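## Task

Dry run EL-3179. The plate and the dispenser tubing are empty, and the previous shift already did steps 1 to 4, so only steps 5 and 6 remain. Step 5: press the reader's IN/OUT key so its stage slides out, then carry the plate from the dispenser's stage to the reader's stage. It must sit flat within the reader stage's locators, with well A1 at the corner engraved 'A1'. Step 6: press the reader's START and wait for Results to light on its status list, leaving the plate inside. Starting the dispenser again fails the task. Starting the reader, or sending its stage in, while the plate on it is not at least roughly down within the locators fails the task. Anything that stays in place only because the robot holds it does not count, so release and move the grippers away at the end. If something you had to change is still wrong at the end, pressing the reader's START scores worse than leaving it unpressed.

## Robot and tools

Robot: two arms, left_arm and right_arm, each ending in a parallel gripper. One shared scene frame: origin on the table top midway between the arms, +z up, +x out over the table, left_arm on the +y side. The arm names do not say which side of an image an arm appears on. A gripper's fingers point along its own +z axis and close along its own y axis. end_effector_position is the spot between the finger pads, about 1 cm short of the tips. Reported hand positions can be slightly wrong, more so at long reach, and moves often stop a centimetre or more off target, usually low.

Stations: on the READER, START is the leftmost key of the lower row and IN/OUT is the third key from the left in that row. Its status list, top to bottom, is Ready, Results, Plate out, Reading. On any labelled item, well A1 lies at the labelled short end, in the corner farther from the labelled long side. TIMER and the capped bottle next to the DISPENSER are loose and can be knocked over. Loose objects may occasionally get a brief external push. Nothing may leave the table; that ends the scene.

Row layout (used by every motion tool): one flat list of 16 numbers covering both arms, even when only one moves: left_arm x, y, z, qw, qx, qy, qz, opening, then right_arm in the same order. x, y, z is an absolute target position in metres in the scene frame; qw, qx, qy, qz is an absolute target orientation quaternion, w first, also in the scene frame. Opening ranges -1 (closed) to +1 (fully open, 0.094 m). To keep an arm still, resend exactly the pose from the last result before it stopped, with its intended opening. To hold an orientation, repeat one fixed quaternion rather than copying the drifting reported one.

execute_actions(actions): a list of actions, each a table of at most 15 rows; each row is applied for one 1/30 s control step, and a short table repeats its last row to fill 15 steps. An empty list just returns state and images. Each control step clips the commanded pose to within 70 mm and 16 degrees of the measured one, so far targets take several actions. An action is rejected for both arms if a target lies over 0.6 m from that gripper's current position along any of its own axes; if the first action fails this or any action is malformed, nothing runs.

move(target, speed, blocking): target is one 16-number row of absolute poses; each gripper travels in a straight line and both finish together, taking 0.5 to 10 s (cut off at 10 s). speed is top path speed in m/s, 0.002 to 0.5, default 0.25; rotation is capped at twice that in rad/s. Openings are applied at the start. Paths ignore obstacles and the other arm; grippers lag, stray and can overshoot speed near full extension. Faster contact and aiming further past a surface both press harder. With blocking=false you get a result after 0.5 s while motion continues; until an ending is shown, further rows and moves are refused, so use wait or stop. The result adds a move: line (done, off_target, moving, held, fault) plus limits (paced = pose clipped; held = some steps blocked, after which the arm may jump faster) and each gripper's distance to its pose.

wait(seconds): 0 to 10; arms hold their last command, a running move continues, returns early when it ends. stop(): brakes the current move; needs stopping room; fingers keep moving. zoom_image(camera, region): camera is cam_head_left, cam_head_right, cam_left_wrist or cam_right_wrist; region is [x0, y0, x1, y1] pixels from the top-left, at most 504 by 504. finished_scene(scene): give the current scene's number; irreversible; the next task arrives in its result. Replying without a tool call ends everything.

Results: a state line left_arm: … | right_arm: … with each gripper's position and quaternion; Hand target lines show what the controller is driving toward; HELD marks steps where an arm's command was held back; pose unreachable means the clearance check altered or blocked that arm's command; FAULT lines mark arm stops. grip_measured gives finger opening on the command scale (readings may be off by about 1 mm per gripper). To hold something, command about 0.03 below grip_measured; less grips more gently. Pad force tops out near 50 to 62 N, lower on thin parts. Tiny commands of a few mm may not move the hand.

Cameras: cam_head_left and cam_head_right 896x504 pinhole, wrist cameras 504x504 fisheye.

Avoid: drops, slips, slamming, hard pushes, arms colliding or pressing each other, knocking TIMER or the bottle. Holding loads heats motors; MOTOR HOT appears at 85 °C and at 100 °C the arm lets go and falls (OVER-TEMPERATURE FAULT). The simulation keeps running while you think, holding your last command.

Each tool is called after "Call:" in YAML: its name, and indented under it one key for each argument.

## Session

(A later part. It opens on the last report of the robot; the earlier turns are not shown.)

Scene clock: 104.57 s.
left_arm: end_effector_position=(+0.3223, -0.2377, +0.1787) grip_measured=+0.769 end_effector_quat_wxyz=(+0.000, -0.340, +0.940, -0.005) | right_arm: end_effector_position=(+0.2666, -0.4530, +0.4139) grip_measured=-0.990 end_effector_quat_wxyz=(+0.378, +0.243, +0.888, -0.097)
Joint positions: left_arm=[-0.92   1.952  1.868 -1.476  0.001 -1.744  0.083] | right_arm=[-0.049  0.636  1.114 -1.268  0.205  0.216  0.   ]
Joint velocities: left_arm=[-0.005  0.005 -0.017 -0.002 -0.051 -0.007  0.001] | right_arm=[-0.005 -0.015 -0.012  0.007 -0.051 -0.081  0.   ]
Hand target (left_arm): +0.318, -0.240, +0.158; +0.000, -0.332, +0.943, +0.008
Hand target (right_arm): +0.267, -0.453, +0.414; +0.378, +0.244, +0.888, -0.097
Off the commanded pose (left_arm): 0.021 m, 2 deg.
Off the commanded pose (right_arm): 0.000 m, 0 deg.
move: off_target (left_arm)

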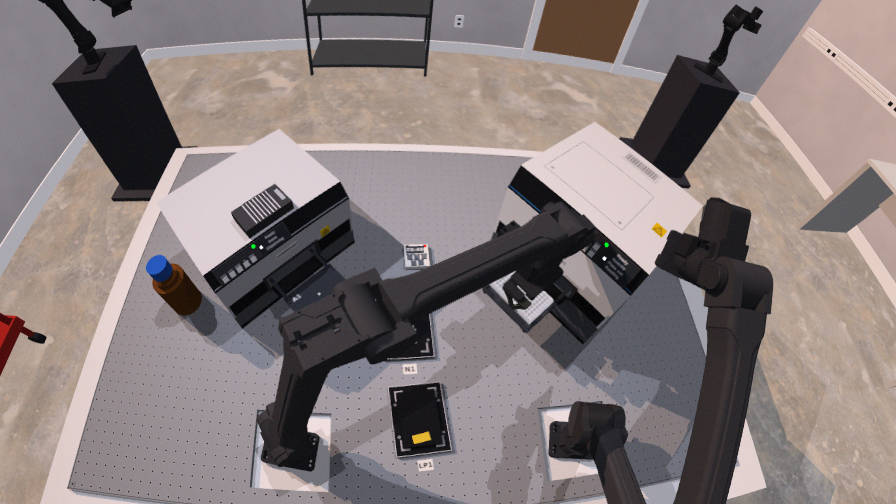

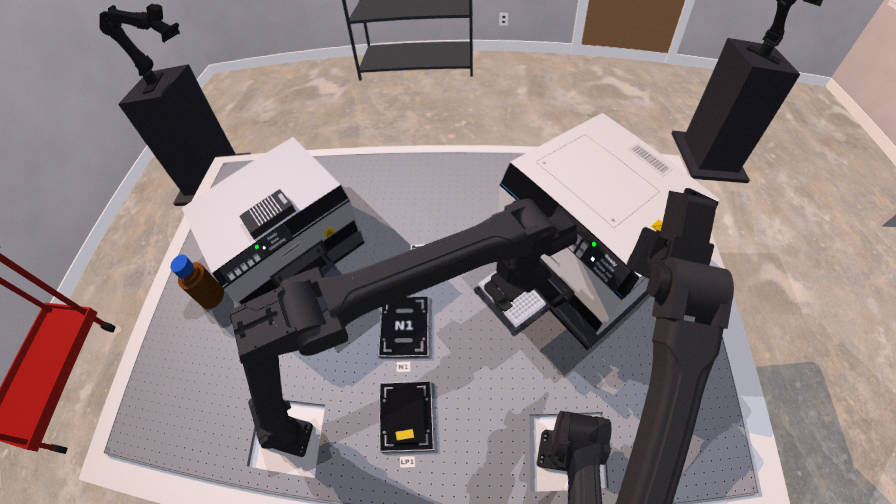

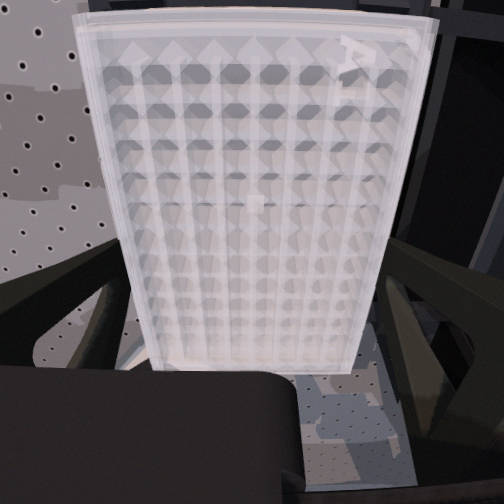

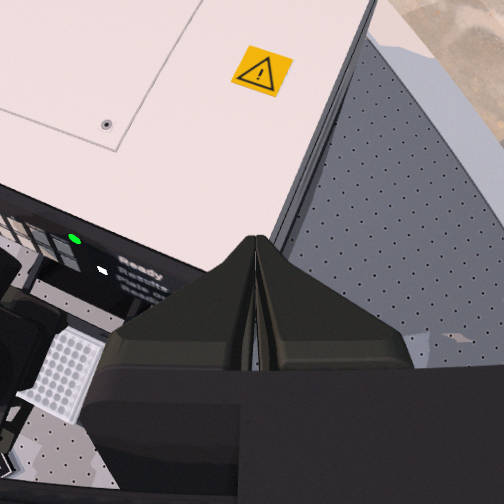

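Call:
zoom_image:
  camera: "cam_left_wrist"
  region: [60, 0, 460, 60]

Call:
move:
  target: [0.3195,-0.240,0.150,0,-0.328,0.945,0.008,0.73, 0.267,-0.453,0.414,0.378,0.244,0.888,-0.097,-1]
  speed: 0.04

Call:
zoom_image:
  camera: "cam_head_right"
  region: [460, 250, 580, 350]

Region (60, 0, 460, 60) of cam_left_wrist's 504x504 image, scaled by 1.260, with more detail than that image has; it fills the top 76 rows of this view, and the rest is white.

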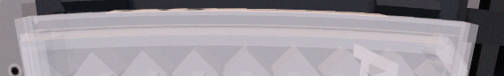

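Scene clock: 108.03 s.
left_arm: end_effector_position=(+0.3226, -0.2382, +0.1727) grip_measured=+0.769 end_effector_quat_wxyz=(+0.001, -0.337, +0.941, -0.008) | right_arm: end_effector_position=(+0.2666, -0.4530, +0.4139) grip_measured=-0.990 end_effector_quat_wxyz=(+0.378, +0.243, +0.888, -0.097)
Joint positions: left_arm=[-0.92   1.952  1.852 -1.456  0.001 -1.738  0.083] | right_arm=[-0.049  0.636  1.114 -1.268  0.205  0.216  0.   ]
Joint velocities: left_arm=[ 0.005 -0.005 -0.002  0.017  0.007 -0.037 -0.001] | right_arm=[-0.015 -0.005  0.017 -0.017 -0.037 -0.022  0.   ]
Hand target (left_arm): +0.319, -0.240, +0.150; +0.000, -0.328, +0.945, +0.008
Hand target (right_arm): +0.267, -0.453, +0.414; +0.378, +0.244, +0.888, -0.097
Off the commanded pose (left_arm): 0.023 m, 2 deg.
Off the commanded pose (right_arm): 0.000 m, 0 deg.
move: off_target (left_arm)

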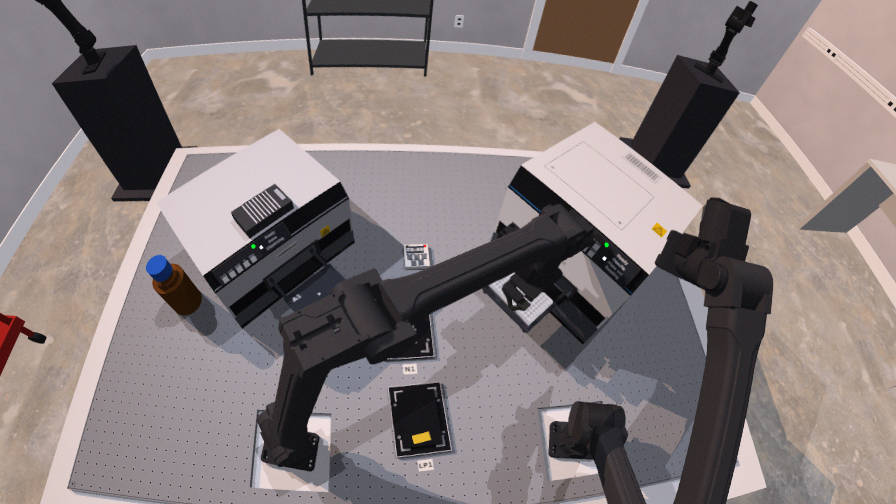

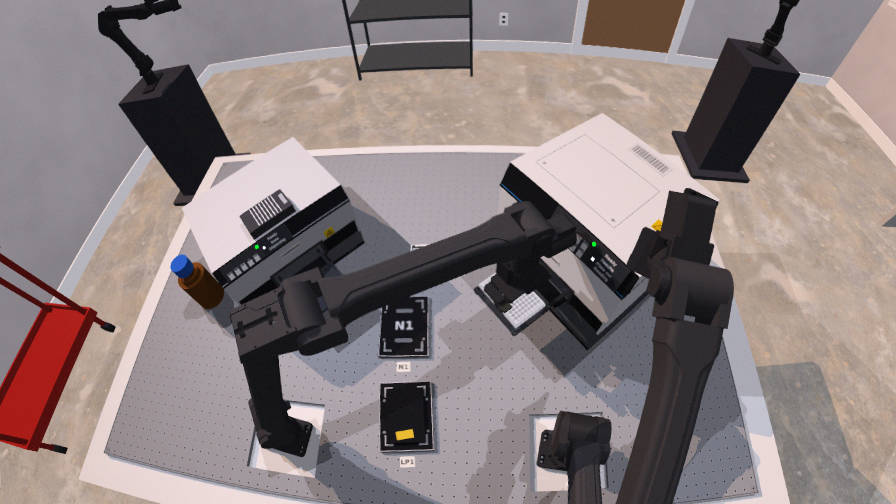

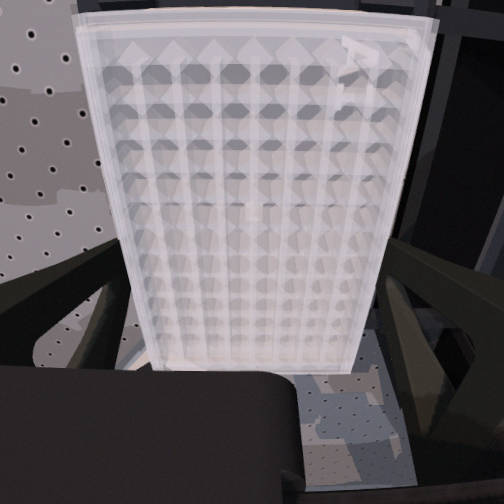

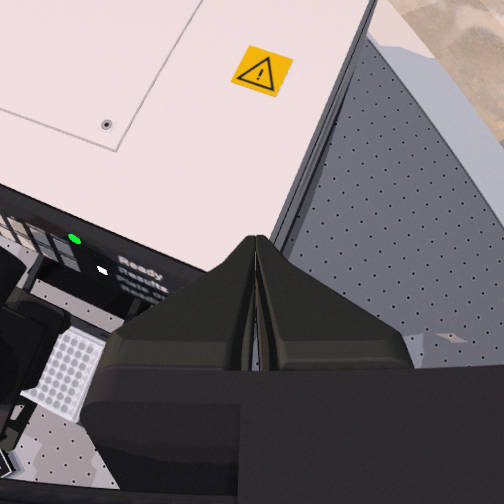

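Region (460, 250, 580, 350) of cam_head_right's 896x504 image, scaled by 4.200, with more detail than that image has.

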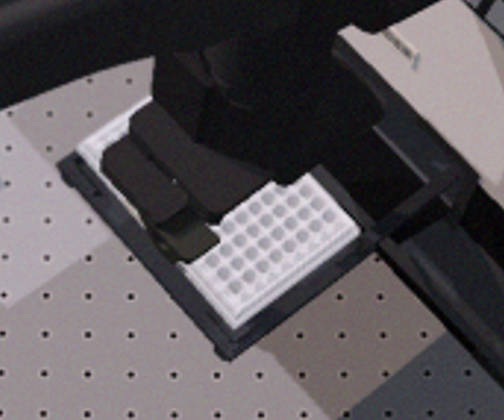

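Call:
move:
  target: [0.3187,-0.2387,0.137,0,-0.330,0.944,0.009,0.73, 0.267,-0.453,0.414,0.378,0.244,0.888,-0.097,-1]
  speed: 0.04

Call:
zoom_image:
  camera: "cam_head_right"
  region: [460, 250, 580, 350]

Scene clock: 111.67 s.
left_arm: end_effector_position=(+0.3225, -0.2380, +0.1622) grip_measured=+0.769 end_effector_quat_wxyz=(+0.001, -0.337, +0.942, -0.010) | right_arm: end_effector_position=(+0.2666, -0.4530, +0.4139) grip_measured=-0.990 end_effector_quat_wxyz=(+0.378, +0.243, +0.888, -0.097)
Joint positions: left_arm=[-0.92   1.952  1.824 -1.424  0.001 -1.738  0.083] | right_arm=[-0.049  0.636  1.114 -1.268  0.205  0.216  0.   ]
Joint velocities: left_arm=[ 0.015  0.005  0.012 -0.012  0.081 -0.007 -0.001] | right_arm=[ 0.005 -0.015  0.022  0.012  0.095 -0.081 -0.001]
Hand target (left_arm): +0.318, -0.238, +0.137; +0.000, -0.330, +0.944, +0.009
Hand target (right_arm): +0.267, -0.453, +0.414; +0.378, +0.244, +0.888, -0.097
Off the commanded pose (left_arm): 0.025 m, 2 deg.
Off the commanded pose (right_arm): 0.000 m, 0 deg.
move: off_target (left_arm)

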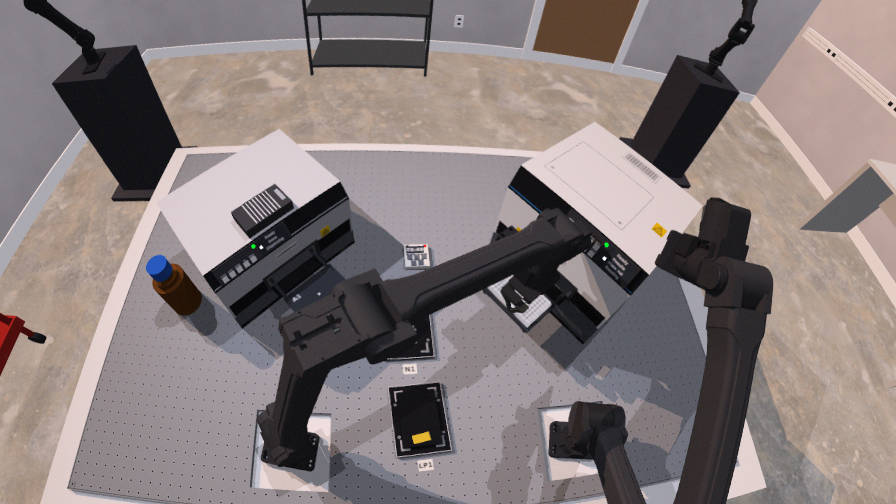

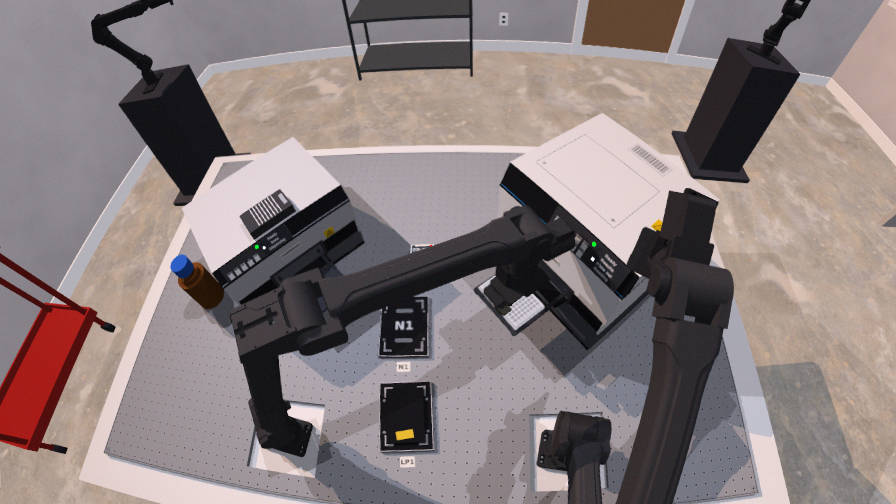

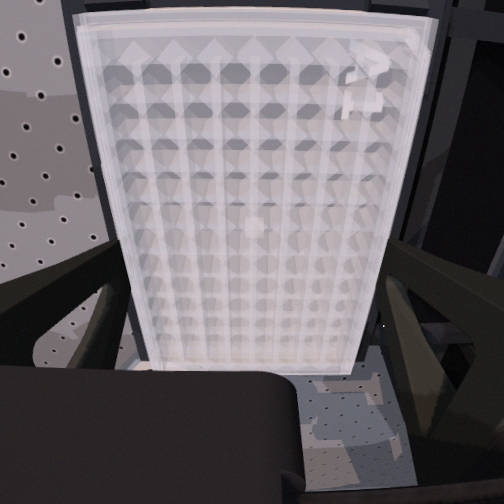

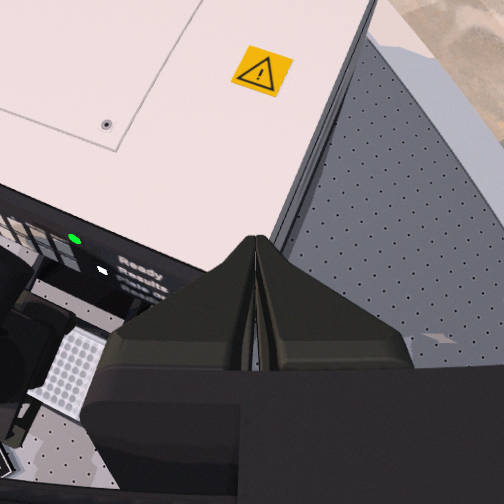

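Region (460, 250, 580, 350) of cam_head_right's 896x504 image, scaled by 4.200, with more detail than that image has.

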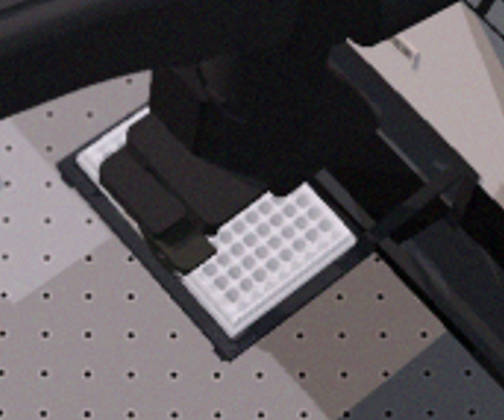

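Call:
execute_actions:
  actions:
    - [[0.3183,-0.238,0.133,0,-0.330,0.944,0.009,0.73, 0.267,-0.453,0.414,0.378,0.244,0.888,-0.097,-1]]
    - [[0.3225,-0.238,0.160,0.001,-0.337,0.942,-0.01,0.8, 0.267,-0.453,0.414,0.378,0.244,0.888,-0.097,-1],[0.3225,-0.238,0.160,0.001,-0.337,0.942,-0.01,0.85, 0.267,-0.453,0.414,0.378,0.244,0.888,-0.097,-1],[0.3225,-0.238,0.160,0.001,-0.337,0.942,-0.01,1, 0.267,-0.453,0.414,0.378,0.244,0.888,-0.097,-1]]
    - [[0.328,-0.247,0.176,0.004,-0.337,0.941,-0.03,1, 0.267,-0.453,0.414,0.378,0.244,0.888,-0.097,-1]]

Scene clock: 119.00 s.
left_arm: end_effector_position=(+0.3226, -0.2381, +0.1609) grip_measured=+1.000 end_effector_quat_wxyz=(+0.001, -0.337, +0.942, -0.011) | right_arm: end_effector_position=(+0.2666, -0.4530, +0.4139) grip_measured=-0.990 end_effector_quat_wxyz=(+0.378, +0.243, +0.888, -0.097)
Joint positions: left_arm=[-0.92   1.951  1.82  -1.418  0.001 -1.738  0.094] | right_arm=[-0.049  0.636  1.114 -1.268  0.205  0.216  0.   ]
Joint velocities: left_arm=[ 0.005  0.005  0.017 -0.012  0.037 -0.037  0.   ] | right_arm=[ 0.005  0.005  0.002 -0.017 -0.007 -0.007 -0.   ]
Hand target (left_arm): +0.328, -0.246, +0.176; +0.004, -0.337, +0.941, -0.030
Hand target (right_arm): +0.267, -0.453, +0.414; +0.378, +0.244, +0.888, -0.097
Off the commanded pose (left_arm): 0.018 m, 2 deg.
Off the commanded pose (right_arm): 0.000 m, 0 deg.
Step readings (end_effector_position; steps 1 to 15: 1st action; 16 to 30: 2nd action; 31 to 45: 3rd action):
0: left_arm (+0.3225, -0.2380, +0.1622) | right_arm (+0.2666, -0.4530, +0.4139)
1: left_arm (+0.3225, -0.2380, +0.1616) | right_arm (+0.2666, -0.4530, +0.4139)
2: left_arm (+0.3225, -0.2380, +0.1609) | right_arm (+0.2666, -0.4530, +0.4139)
4: left_arm (+0.3225, -0.2380, +0.1605) | right_arm (+0.2666, -0.4530, +0.4139)
8: left_arm (+0.3226, -0.2382, +0.1605) | right_arm (+0.2666, -0.4530, +0.4139)
15: left_arm (+0.3226, -0.2382, +0.1605) | right_arm (+0.2666, -0.4530, +0.4139)
16: left_arm (+0.3226, -0.2381, +0.1607) | right_arm (+0.2666, -0.4530, +0.4139)
17: left_arm (+0.3226, -0.2381, +0.1609) | right_arm (+0.2666, -0.4530, +0.4139)
19: left_arm (+0.3226, -0.2381, +0.1609) | right_arm (+0.2666, -0.4530, +0.4139)
23: left_arm (+0.3226, -0.2381, +0.1609) | right_arm (+0.2666, -0.4530, +0.4139)
30: left_arm (+0.3226, -0.2381, +0.1609) | right_arm (+0.2666, -0.4530, +0.4139)
31: left_arm (+0.3226, -0.2381, +0.1609) | right_arm (+0.2666, -0.4530, +0.4139)
32: left_arm (+0.3226, -0.2381, +0.1609) | right_arm (+0.2666, -0.4530, +0.4139)
34: left_arm (+0.3226, -0.2381, +0.1609) | right_arm (+0.2666, -0.4530, +0.4139)
38: left_arm (+0.3226, -0.2381, +0.1609) | right_arm (+0.2666, -0.4530, +0.4139)
45: end_effector_position above

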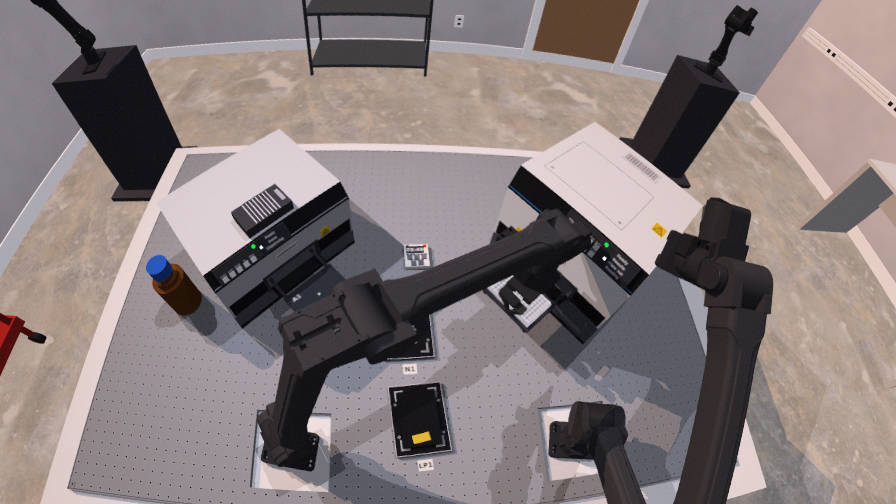

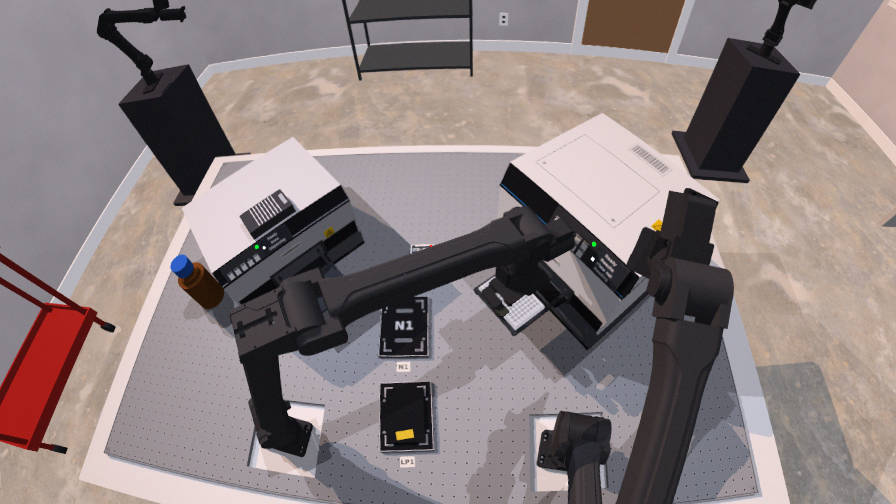

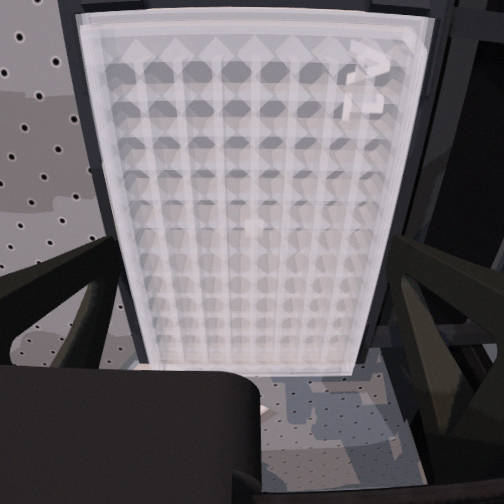

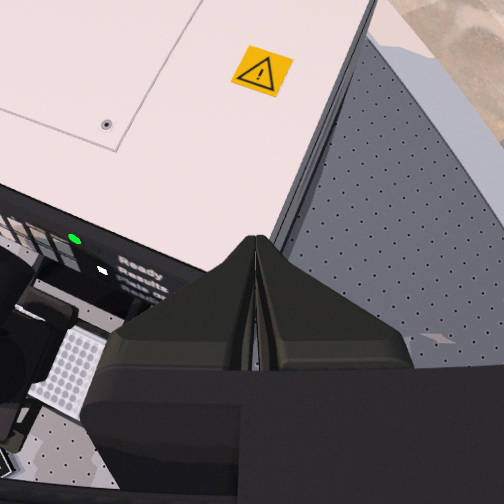

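Call:
execute_actions:
  actions:
    - [[0.329,-0.249,0.180,0.004,-0.337,0.941,-0.033,1, 0.267,-0.453,0.414,0.378,0.244,0.888,-0.097,-1],[0.329,-0.249,0.183,0.004,-0.337,0.941,-0.033,1, 0.267,-0.453,0.414,0.378,0.244,0.888,-0.097,-1],[0.329,-0.249,0.186,0.004,-0.337,0.941,-0.033,1, 0.267,-0.453,0.414,0.378,0.244,0.888,-0.097,-1],[0.329,-0.249,0.189,0.004,-0.337,0.941,-0.033,1, 0.267,-0.453,0.414,0.378,0.244,0.888,-0.097,-1],[0.329,-0.249,0.192,0.004,-0.337,0.941,-0.033,1, 0.267,-0.453,0.414,0.378,0.244,0.888,-0.097,-1],[0.329,-0.249,0.195,0.004,-0.337,0.941,-0.033,1, 0.267,-0.453,0.414,0.378,0.244,0.888,-0.097,-1],[0.329,-0.249,0.199,0.004,-0.337,0.941,-0.033,1, 0.267,-0.453,0.414,0.378,0.244,0.888,-0.097,-1],[0.329,-0.249,0.203,0.004,-0.337,0.941,-0.033,1, 0.267,-0.453,0.414,0.378,0.244,0.888,-0.097,-1],[0.329,-0.249,0.207,0.004,-0.337,0.941,-0.033,1, 0.267,-0.453,0.414,0.378,0.244,0.888,-0.097,-1],[0.329,-0.249,0.211,0.004,-0.337,0.941,-0.033,1, 0.267,-0.453,0.414,0.378,0.244,0.888,-0.097,-1],[0.329,-0.249,0.215,0.004,-0.337,0.941,-0.033,1, 0.267,-0.453,0.414,0.378,0.244,0.888,-0.097,-1]]

Call:
move:
  target: [0.27,0.10,0.27,0,0,1,0,1, 0.30,-0.40,0.43,0.408,0.235,0.875,-0.109,-1]
  speed: 0.3

Call:
zoom_image:
  camera: "cam_head_right"
  region: [460, 250, 580, 350]

Call:
zoom_image:
  camera: "cam_head_left"
  region: [465, 245, 585, 345]

Scene clock: 126.23 s.
left_arm: end_effector_position=(+0.3218, -0.2367, +0.1851) grip_measured=+1.000 end_effector_quat_wxyz=(+0.000, -0.337, +0.942, -0.006) | right_arm: end_effector_position=(+0.2666, -0.4530, +0.4139) grip_measured=-0.990 end_effector_quat_wxyz=(+0.378, +0.243, +0.888, -0.097)
Joint positions: left_arm=[-0.92   1.947  1.876 -1.489  0.001 -1.738  0.094] | right_arm=[-0.049  0.636  1.114 -1.268  0.205  0.216  0.   ]
Joint velocities: left_arm=[-0.015 -0.054  0.12  -0.056  0.051 -0.037  0.   ] | right_arm=[-0.005  0.005 -0.002 -0.007 -0.037 -0.066  0.001]
Hand target (left_arm): +0.328, -0.247, +0.215; +0.004, -0.337, +0.941, -0.034
Hand target (right_arm): +0.267, -0.453, +0.414; +0.378, +0.244, +0.888, -0.097
Off the commanded pose (left_arm): 0.033 m, 3 deg.
Off the commanded pose (right_arm): 0.000 m, 0 deg.
Step readings (end_effector_position):
0: left_arm (+0.3226, -0.2381, +0.1609) | right_arm (+0.2666, -0.4530, +0.4139)
1: left_arm (+0.3226, -0.2381, +0.1609) | right_arm (+0.2666, -0.4530, +0.4139)
2: left_arm (+0.3226, -0.2381, +0.1609) | right_arm (+0.2666, -0.4530, +0.4139)
4: left_arm (+0.3222, -0.2375, +0.1609) | right_arm (+0.2666, -0.4530, +0.4139)
8: left_arm (+0.3204, -0.2344, +0.1635) | right_arm (+0.2666, -0.4530, +0.4139)
15: end_effector_position above

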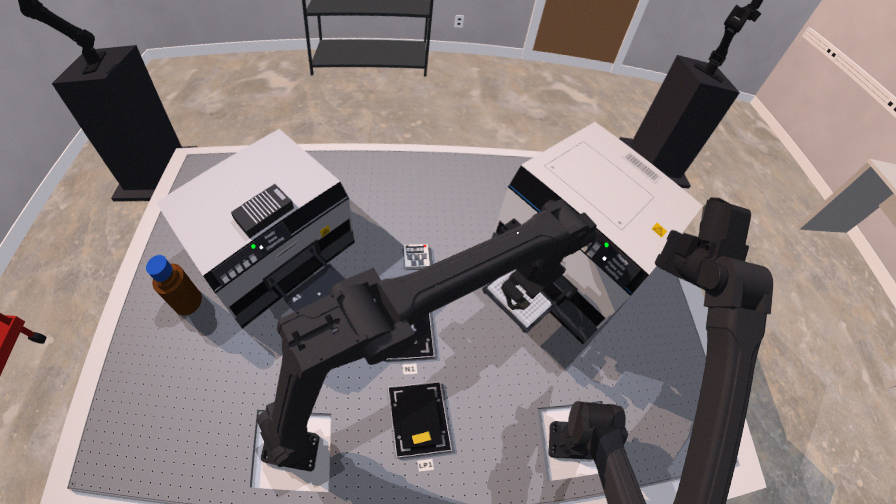

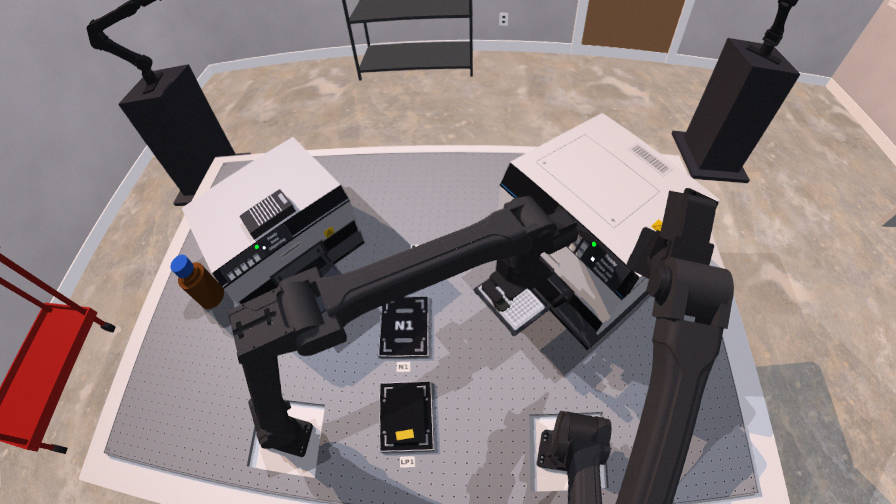

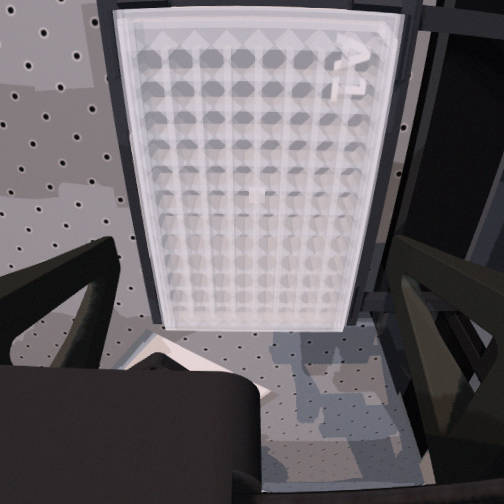

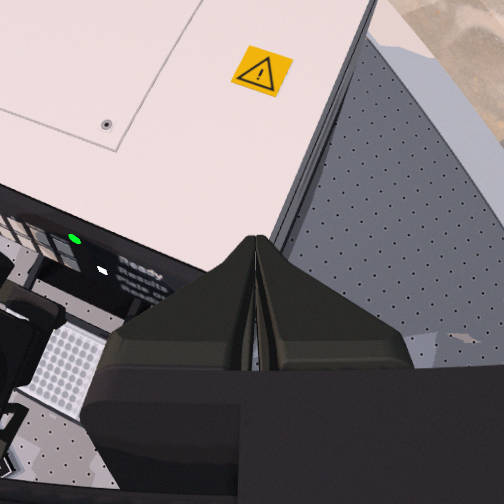

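Scene clock: 128.13 s.
left_arm: end_effector_position=(+0.2771, +0.0983, +0.2816) grip_measured=+1.000 end_effector_quat_wxyz=(+0.020, -0.008, +1.000, -0.014) | right_arm: end_effector_position=(+0.2970, -0.4046, +0.4096) grip_measured=-0.990 end_effector_quat_wxyz=(+0.389, +0.227, +0.884, -0.124)
Joint positions: left_arm=[-0.513  1.147  1.208 -1.583 -0.003 -0.659  0.094] | right_arm=[ 0.304  0.702  1.114 -1.268  0.489  0.437  0.   ]
Joint velocities: left_arm=[-0.015 -0.005 -0.002  0.002 -0.037  0.051  0.   ] | right_arm=[-0.005  0.005  0.002  0.002 -0.007  0.081 -0.002]
Hand target (left_arm): +0.273, +0.100, +0.270; +0.003, -0.000, +1.000, -0.002
Hand target (right_arm): +0.300, -0.402, +0.430; +0.410, +0.233, +0.875, -0.113
Off the commanded pose (left_arm): 0.014 m, 3 deg.
Off the commanded pose (right_arm): 0.021 m, 3 deg.
move: off_target (left_arm, right_arm)

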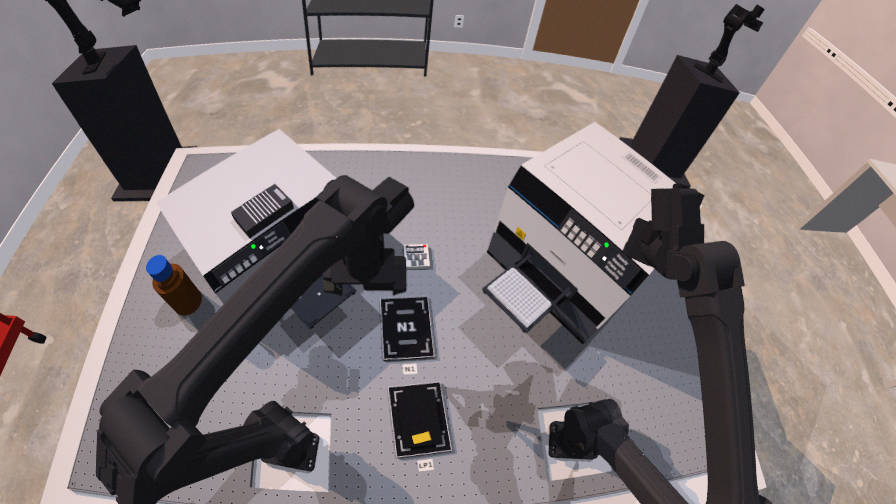

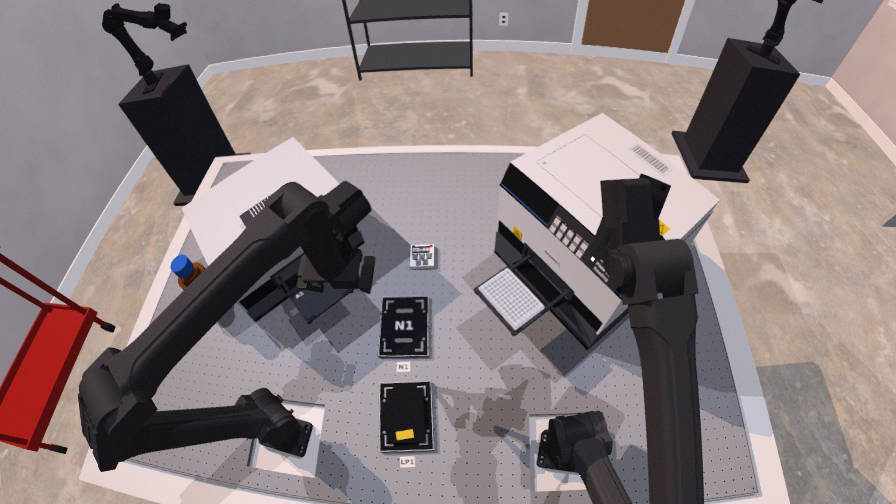

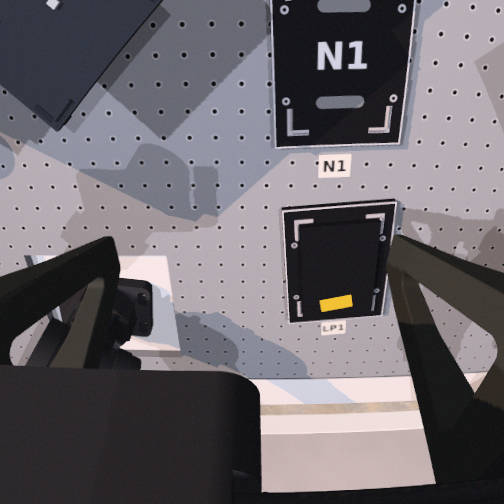

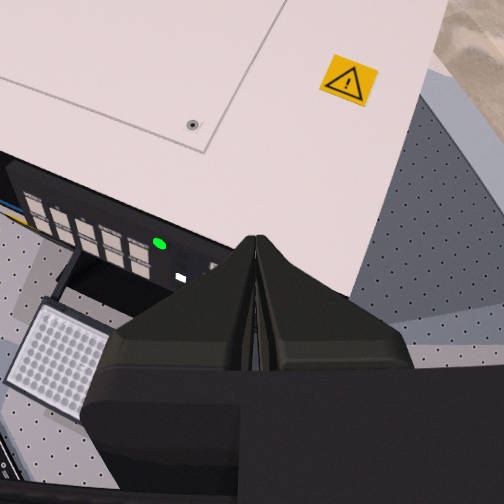

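Region (460, 250, 580, 350) of cam_head_right's 896x504 image, scaled by 4.200, with more detail than that image has.

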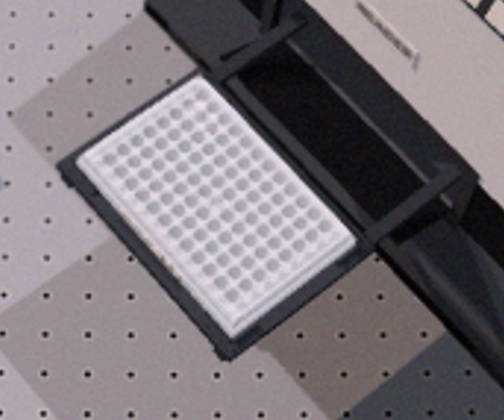

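Region (465, 245, 585, 345) of cam_head_left's 896x504 image, scaled by 4.200, with more detail than that image has.

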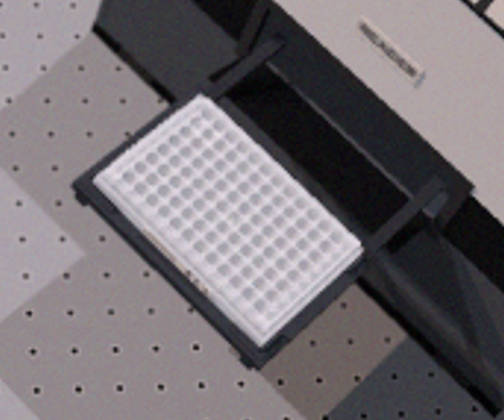

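Call:
move:
  target: [0.23,-0.04,0.24,0.641,0.299,0.641,-0.299,1, 0.380,-0.285,0.310,0.408,0.235,0.875,-0.109,-1]
  speed: 0.35

Scene clock: 134.47 s.
left_arm: end_effector_position=(+0.2326, -0.0407, +0.2460) grip_measured=+1.000 end_effector_quat_wxyz=(+0.635, +0.300, +0.642, -0.306) | right_arm: end_effector_position=(+0.3786, -0.2931, +0.3138) grip_measured=-0.990 end_effector_quat_wxyz=(+0.409, +0.231, +0.875, -0.118)
Joint positions: left_arm=[-0.956  0.897  0.279  0.613 -0.2   -0.013  0.094] | right_arm=[ 0.669  0.964  0.98  -1.027  0.717  0.787  0.   ]
Joint velocities: left_arm=[ 0.024 -0.015 -0.007  0.002  0.007 -0.007  0.   ] | right_arm=[-0.005 -0.005 -0.002 -0.007 -0.037  0.037 -0.   ]
Hand target (left_arm): +0.228, -0.040, +0.241; +0.636, +0.308, +0.638, -0.306
Hand target (right_arm): +0.380, -0.288, +0.311; +0.412, +0.233, +0.874, -0.113
Off the commanded pose (left_arm): 0.007 m, 1 deg.
Off the commanded pose (right_arm): 0.009 m, 1 deg.
move: done

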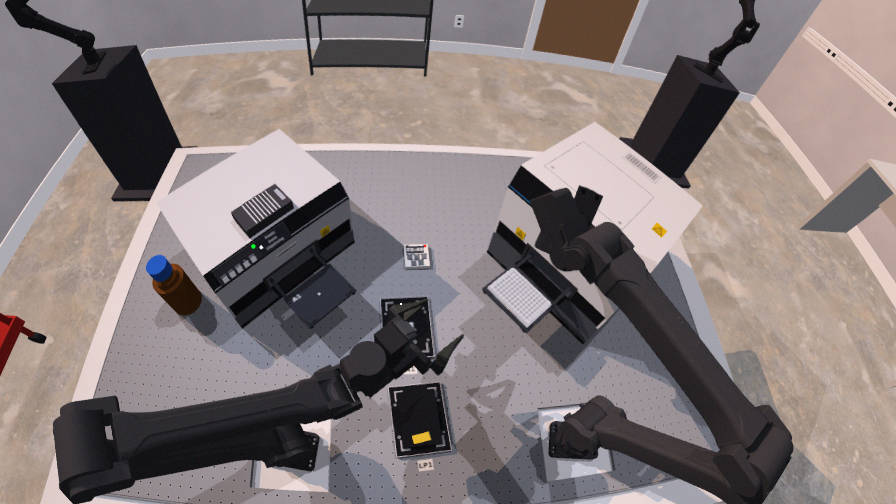

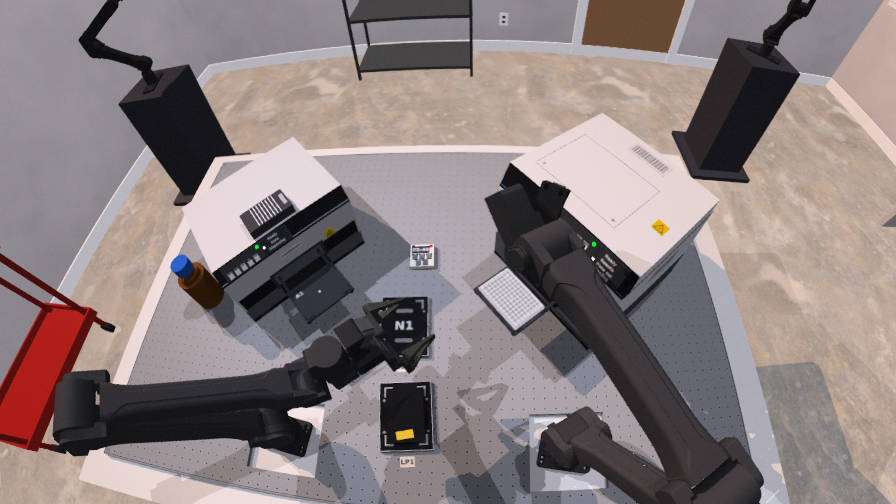

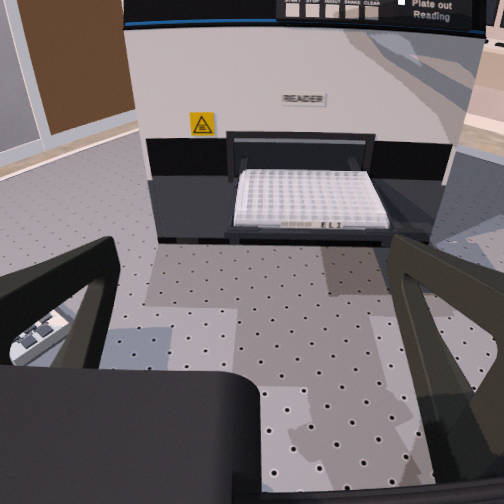

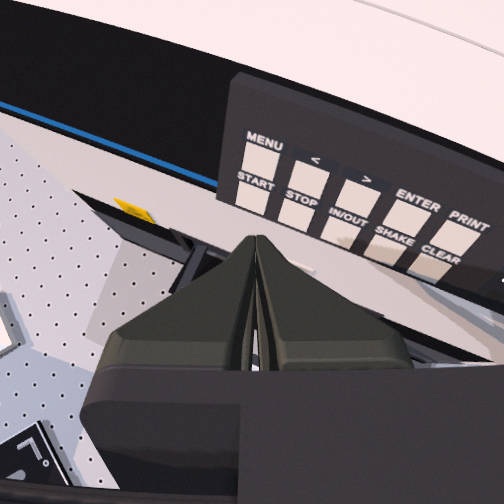

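Call:
zoom_image:
  camera: "cam_left_wrist"
  region: [215, 150, 405, 260]

Call:
move:
  target: [0.2326,-0.0407,0.246,0.635,0.300,0.642,-0.306,1, 0.394,-0.302,0.291,0.408,0.235,0.875,-0.109,-1]
  speed: 0.05

Region (215, 150, 405, 260) of cam_left_wrist's 504x504 image, scaled by 2.653, with more detail than that image has; it fills the top 292 rows of this view, and the rest is white.

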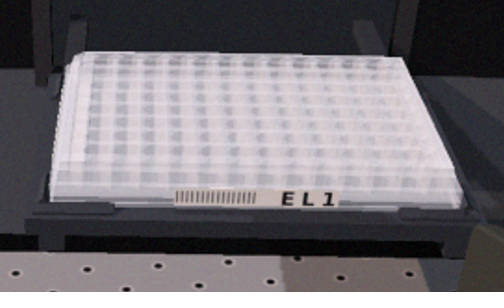

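Scene clock: 137.37 s.
left_arm: end_effector_position=(+0.2326, -0.0407, +0.2461) grip_measured=+1.000 end_effector_quat_wxyz=(+0.636, +0.301, +0.642, -0.306) | right_arm: end_effector_position=(+0.3903, -0.2992, +0.2957) grip_measured=-0.990 end_effector_quat_wxyz=(+0.410, +0.238, +0.874, -0.104)
Joint positions: left_arm=[-0.956  0.897  0.279  0.613 -0.2   -0.011  0.094] | right_arm=[ 0.625  0.972  0.934 -0.929  0.677  0.754  0.   ]
Joint velocities: left_arm=[-0.005 -0.034  0.022 -0.002 -0.022  0.022  0.   ] | right_arm=[-0.005 -0.005 -0.007 -0.002 -0.007 -0.022 -0.   ]
Hand target (left_arm): +0.233, -0.041, +0.246; +0.635, +0.300, +0.642, -0.306
Hand target (right_arm): +0.393, -0.302, +0.291; +0.407, +0.235, +0.876, -0.109
Off the commanded pose (left_arm): 0.000 m, 0 deg.
Off the commanded pose (right_arm): 0.007 m, 1 deg.
move: done

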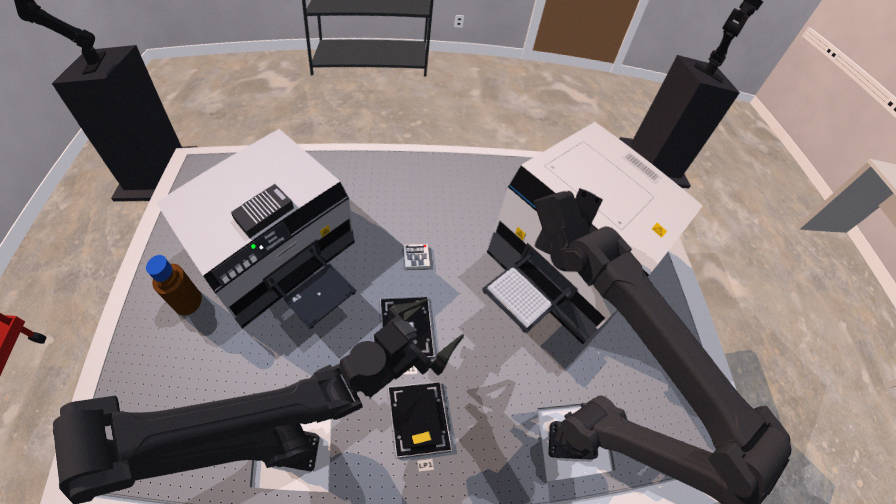

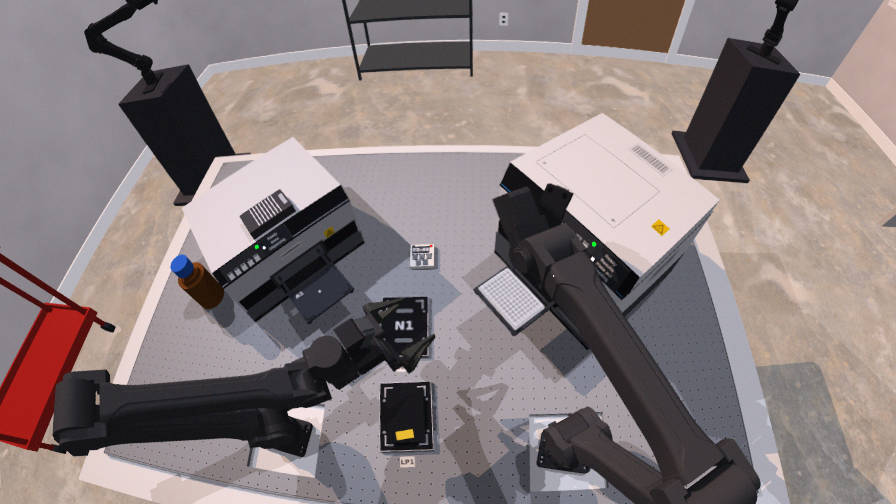

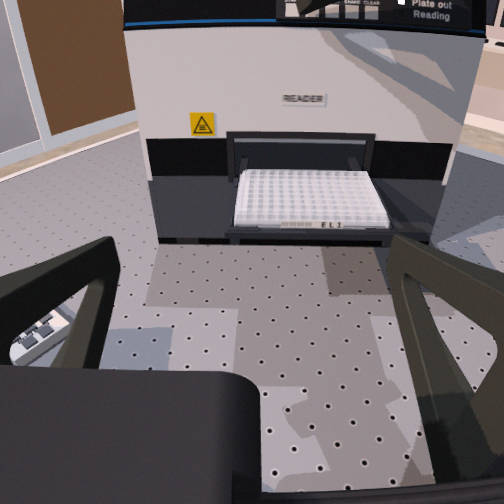

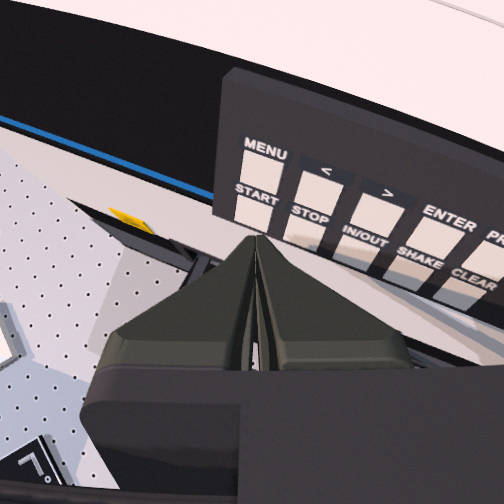

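The plate is seated with A1 at the engraved corner. Pressing START.

Call:
move:
  target: [0.2326,-0.0407,0.246,0.635,0.300,0.642,-0.306,1, 0.409,-0.315,0.278,0.408,0.235,0.875,-0.109,-1]
  speed: 0.04

Scene clock: 140.80 s.
left_arm: end_effector_position=(+0.2326, -0.0407, +0.2461) grip_measured=+1.000 end_effector_quat_wxyz=(+0.636, +0.301, +0.642, -0.306) | right_arm: end_effector_position=(+0.4026, -0.3021, +0.2918) grip_measured=-0.990 end_effector_quat_wxyz=(+0.417, +0.230, +0.875, -0.090)
Joint positions: left_arm=[-0.956  0.897  0.279  0.613 -0.2   -0.011  0.094] | right_arm=[ 0.588  0.977  0.917 -0.849  0.633  0.696  0.   ]
Joint velocities: left_arm=[-0.005 -0.005 -0.002  0.012 -0.007  0.007  0.   ] | right_arm=[-0.005  0.015 -0.012 -0.002  0.022 -0.051 -0.   ]
Hand target (left_arm): +0.233, -0.041, +0.246; +0.635, +0.300, +0.642, -0.306
Hand target (right_arm): +0.407, -0.315, +0.278; +0.407, +0.236, +0.876, -0.108
Off the commanded pose (left_arm): 0.000 m, 0 deg.
Off the commanded pose (right_arm): 0.020 m, 3 deg.
move: off_target (right_arm)

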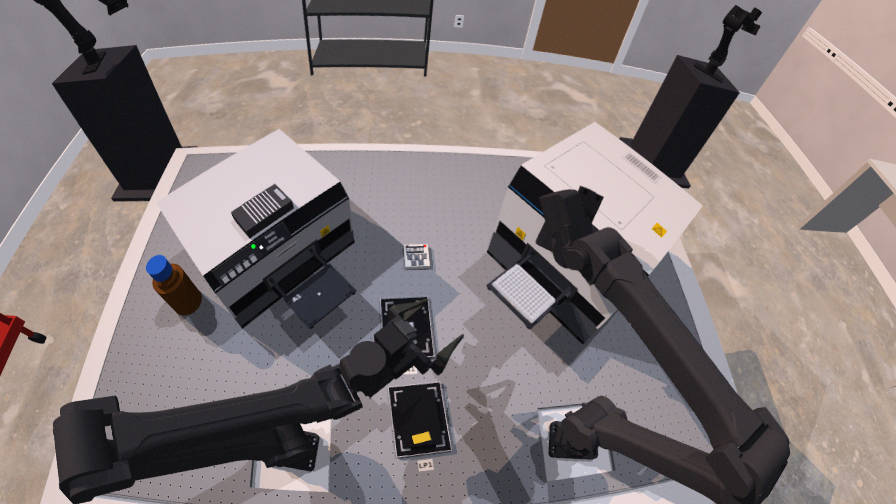

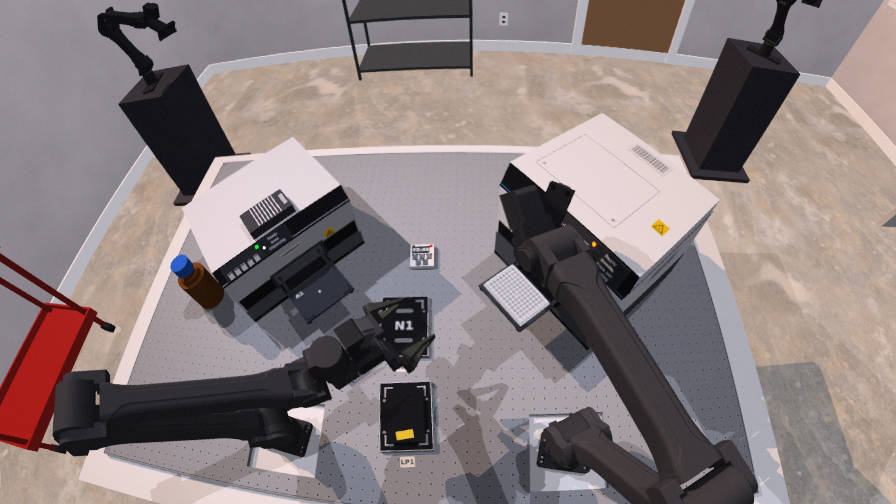

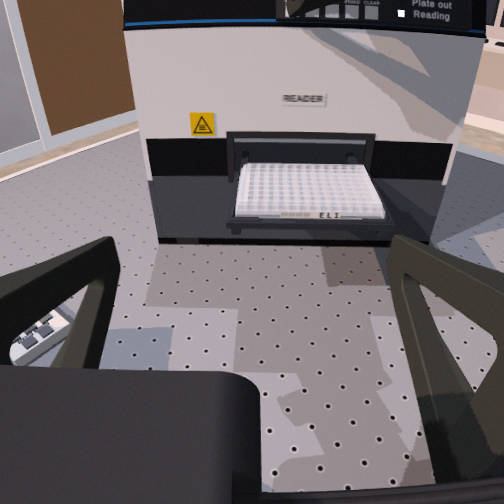

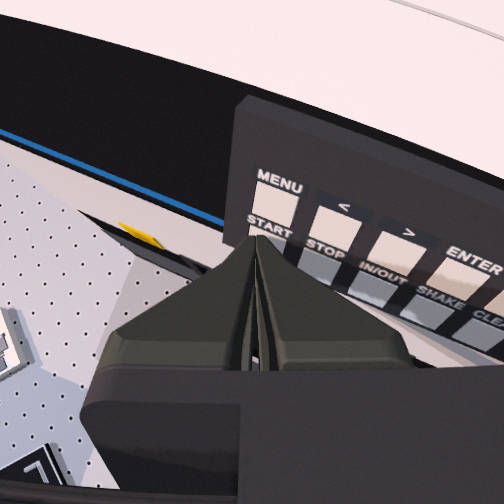

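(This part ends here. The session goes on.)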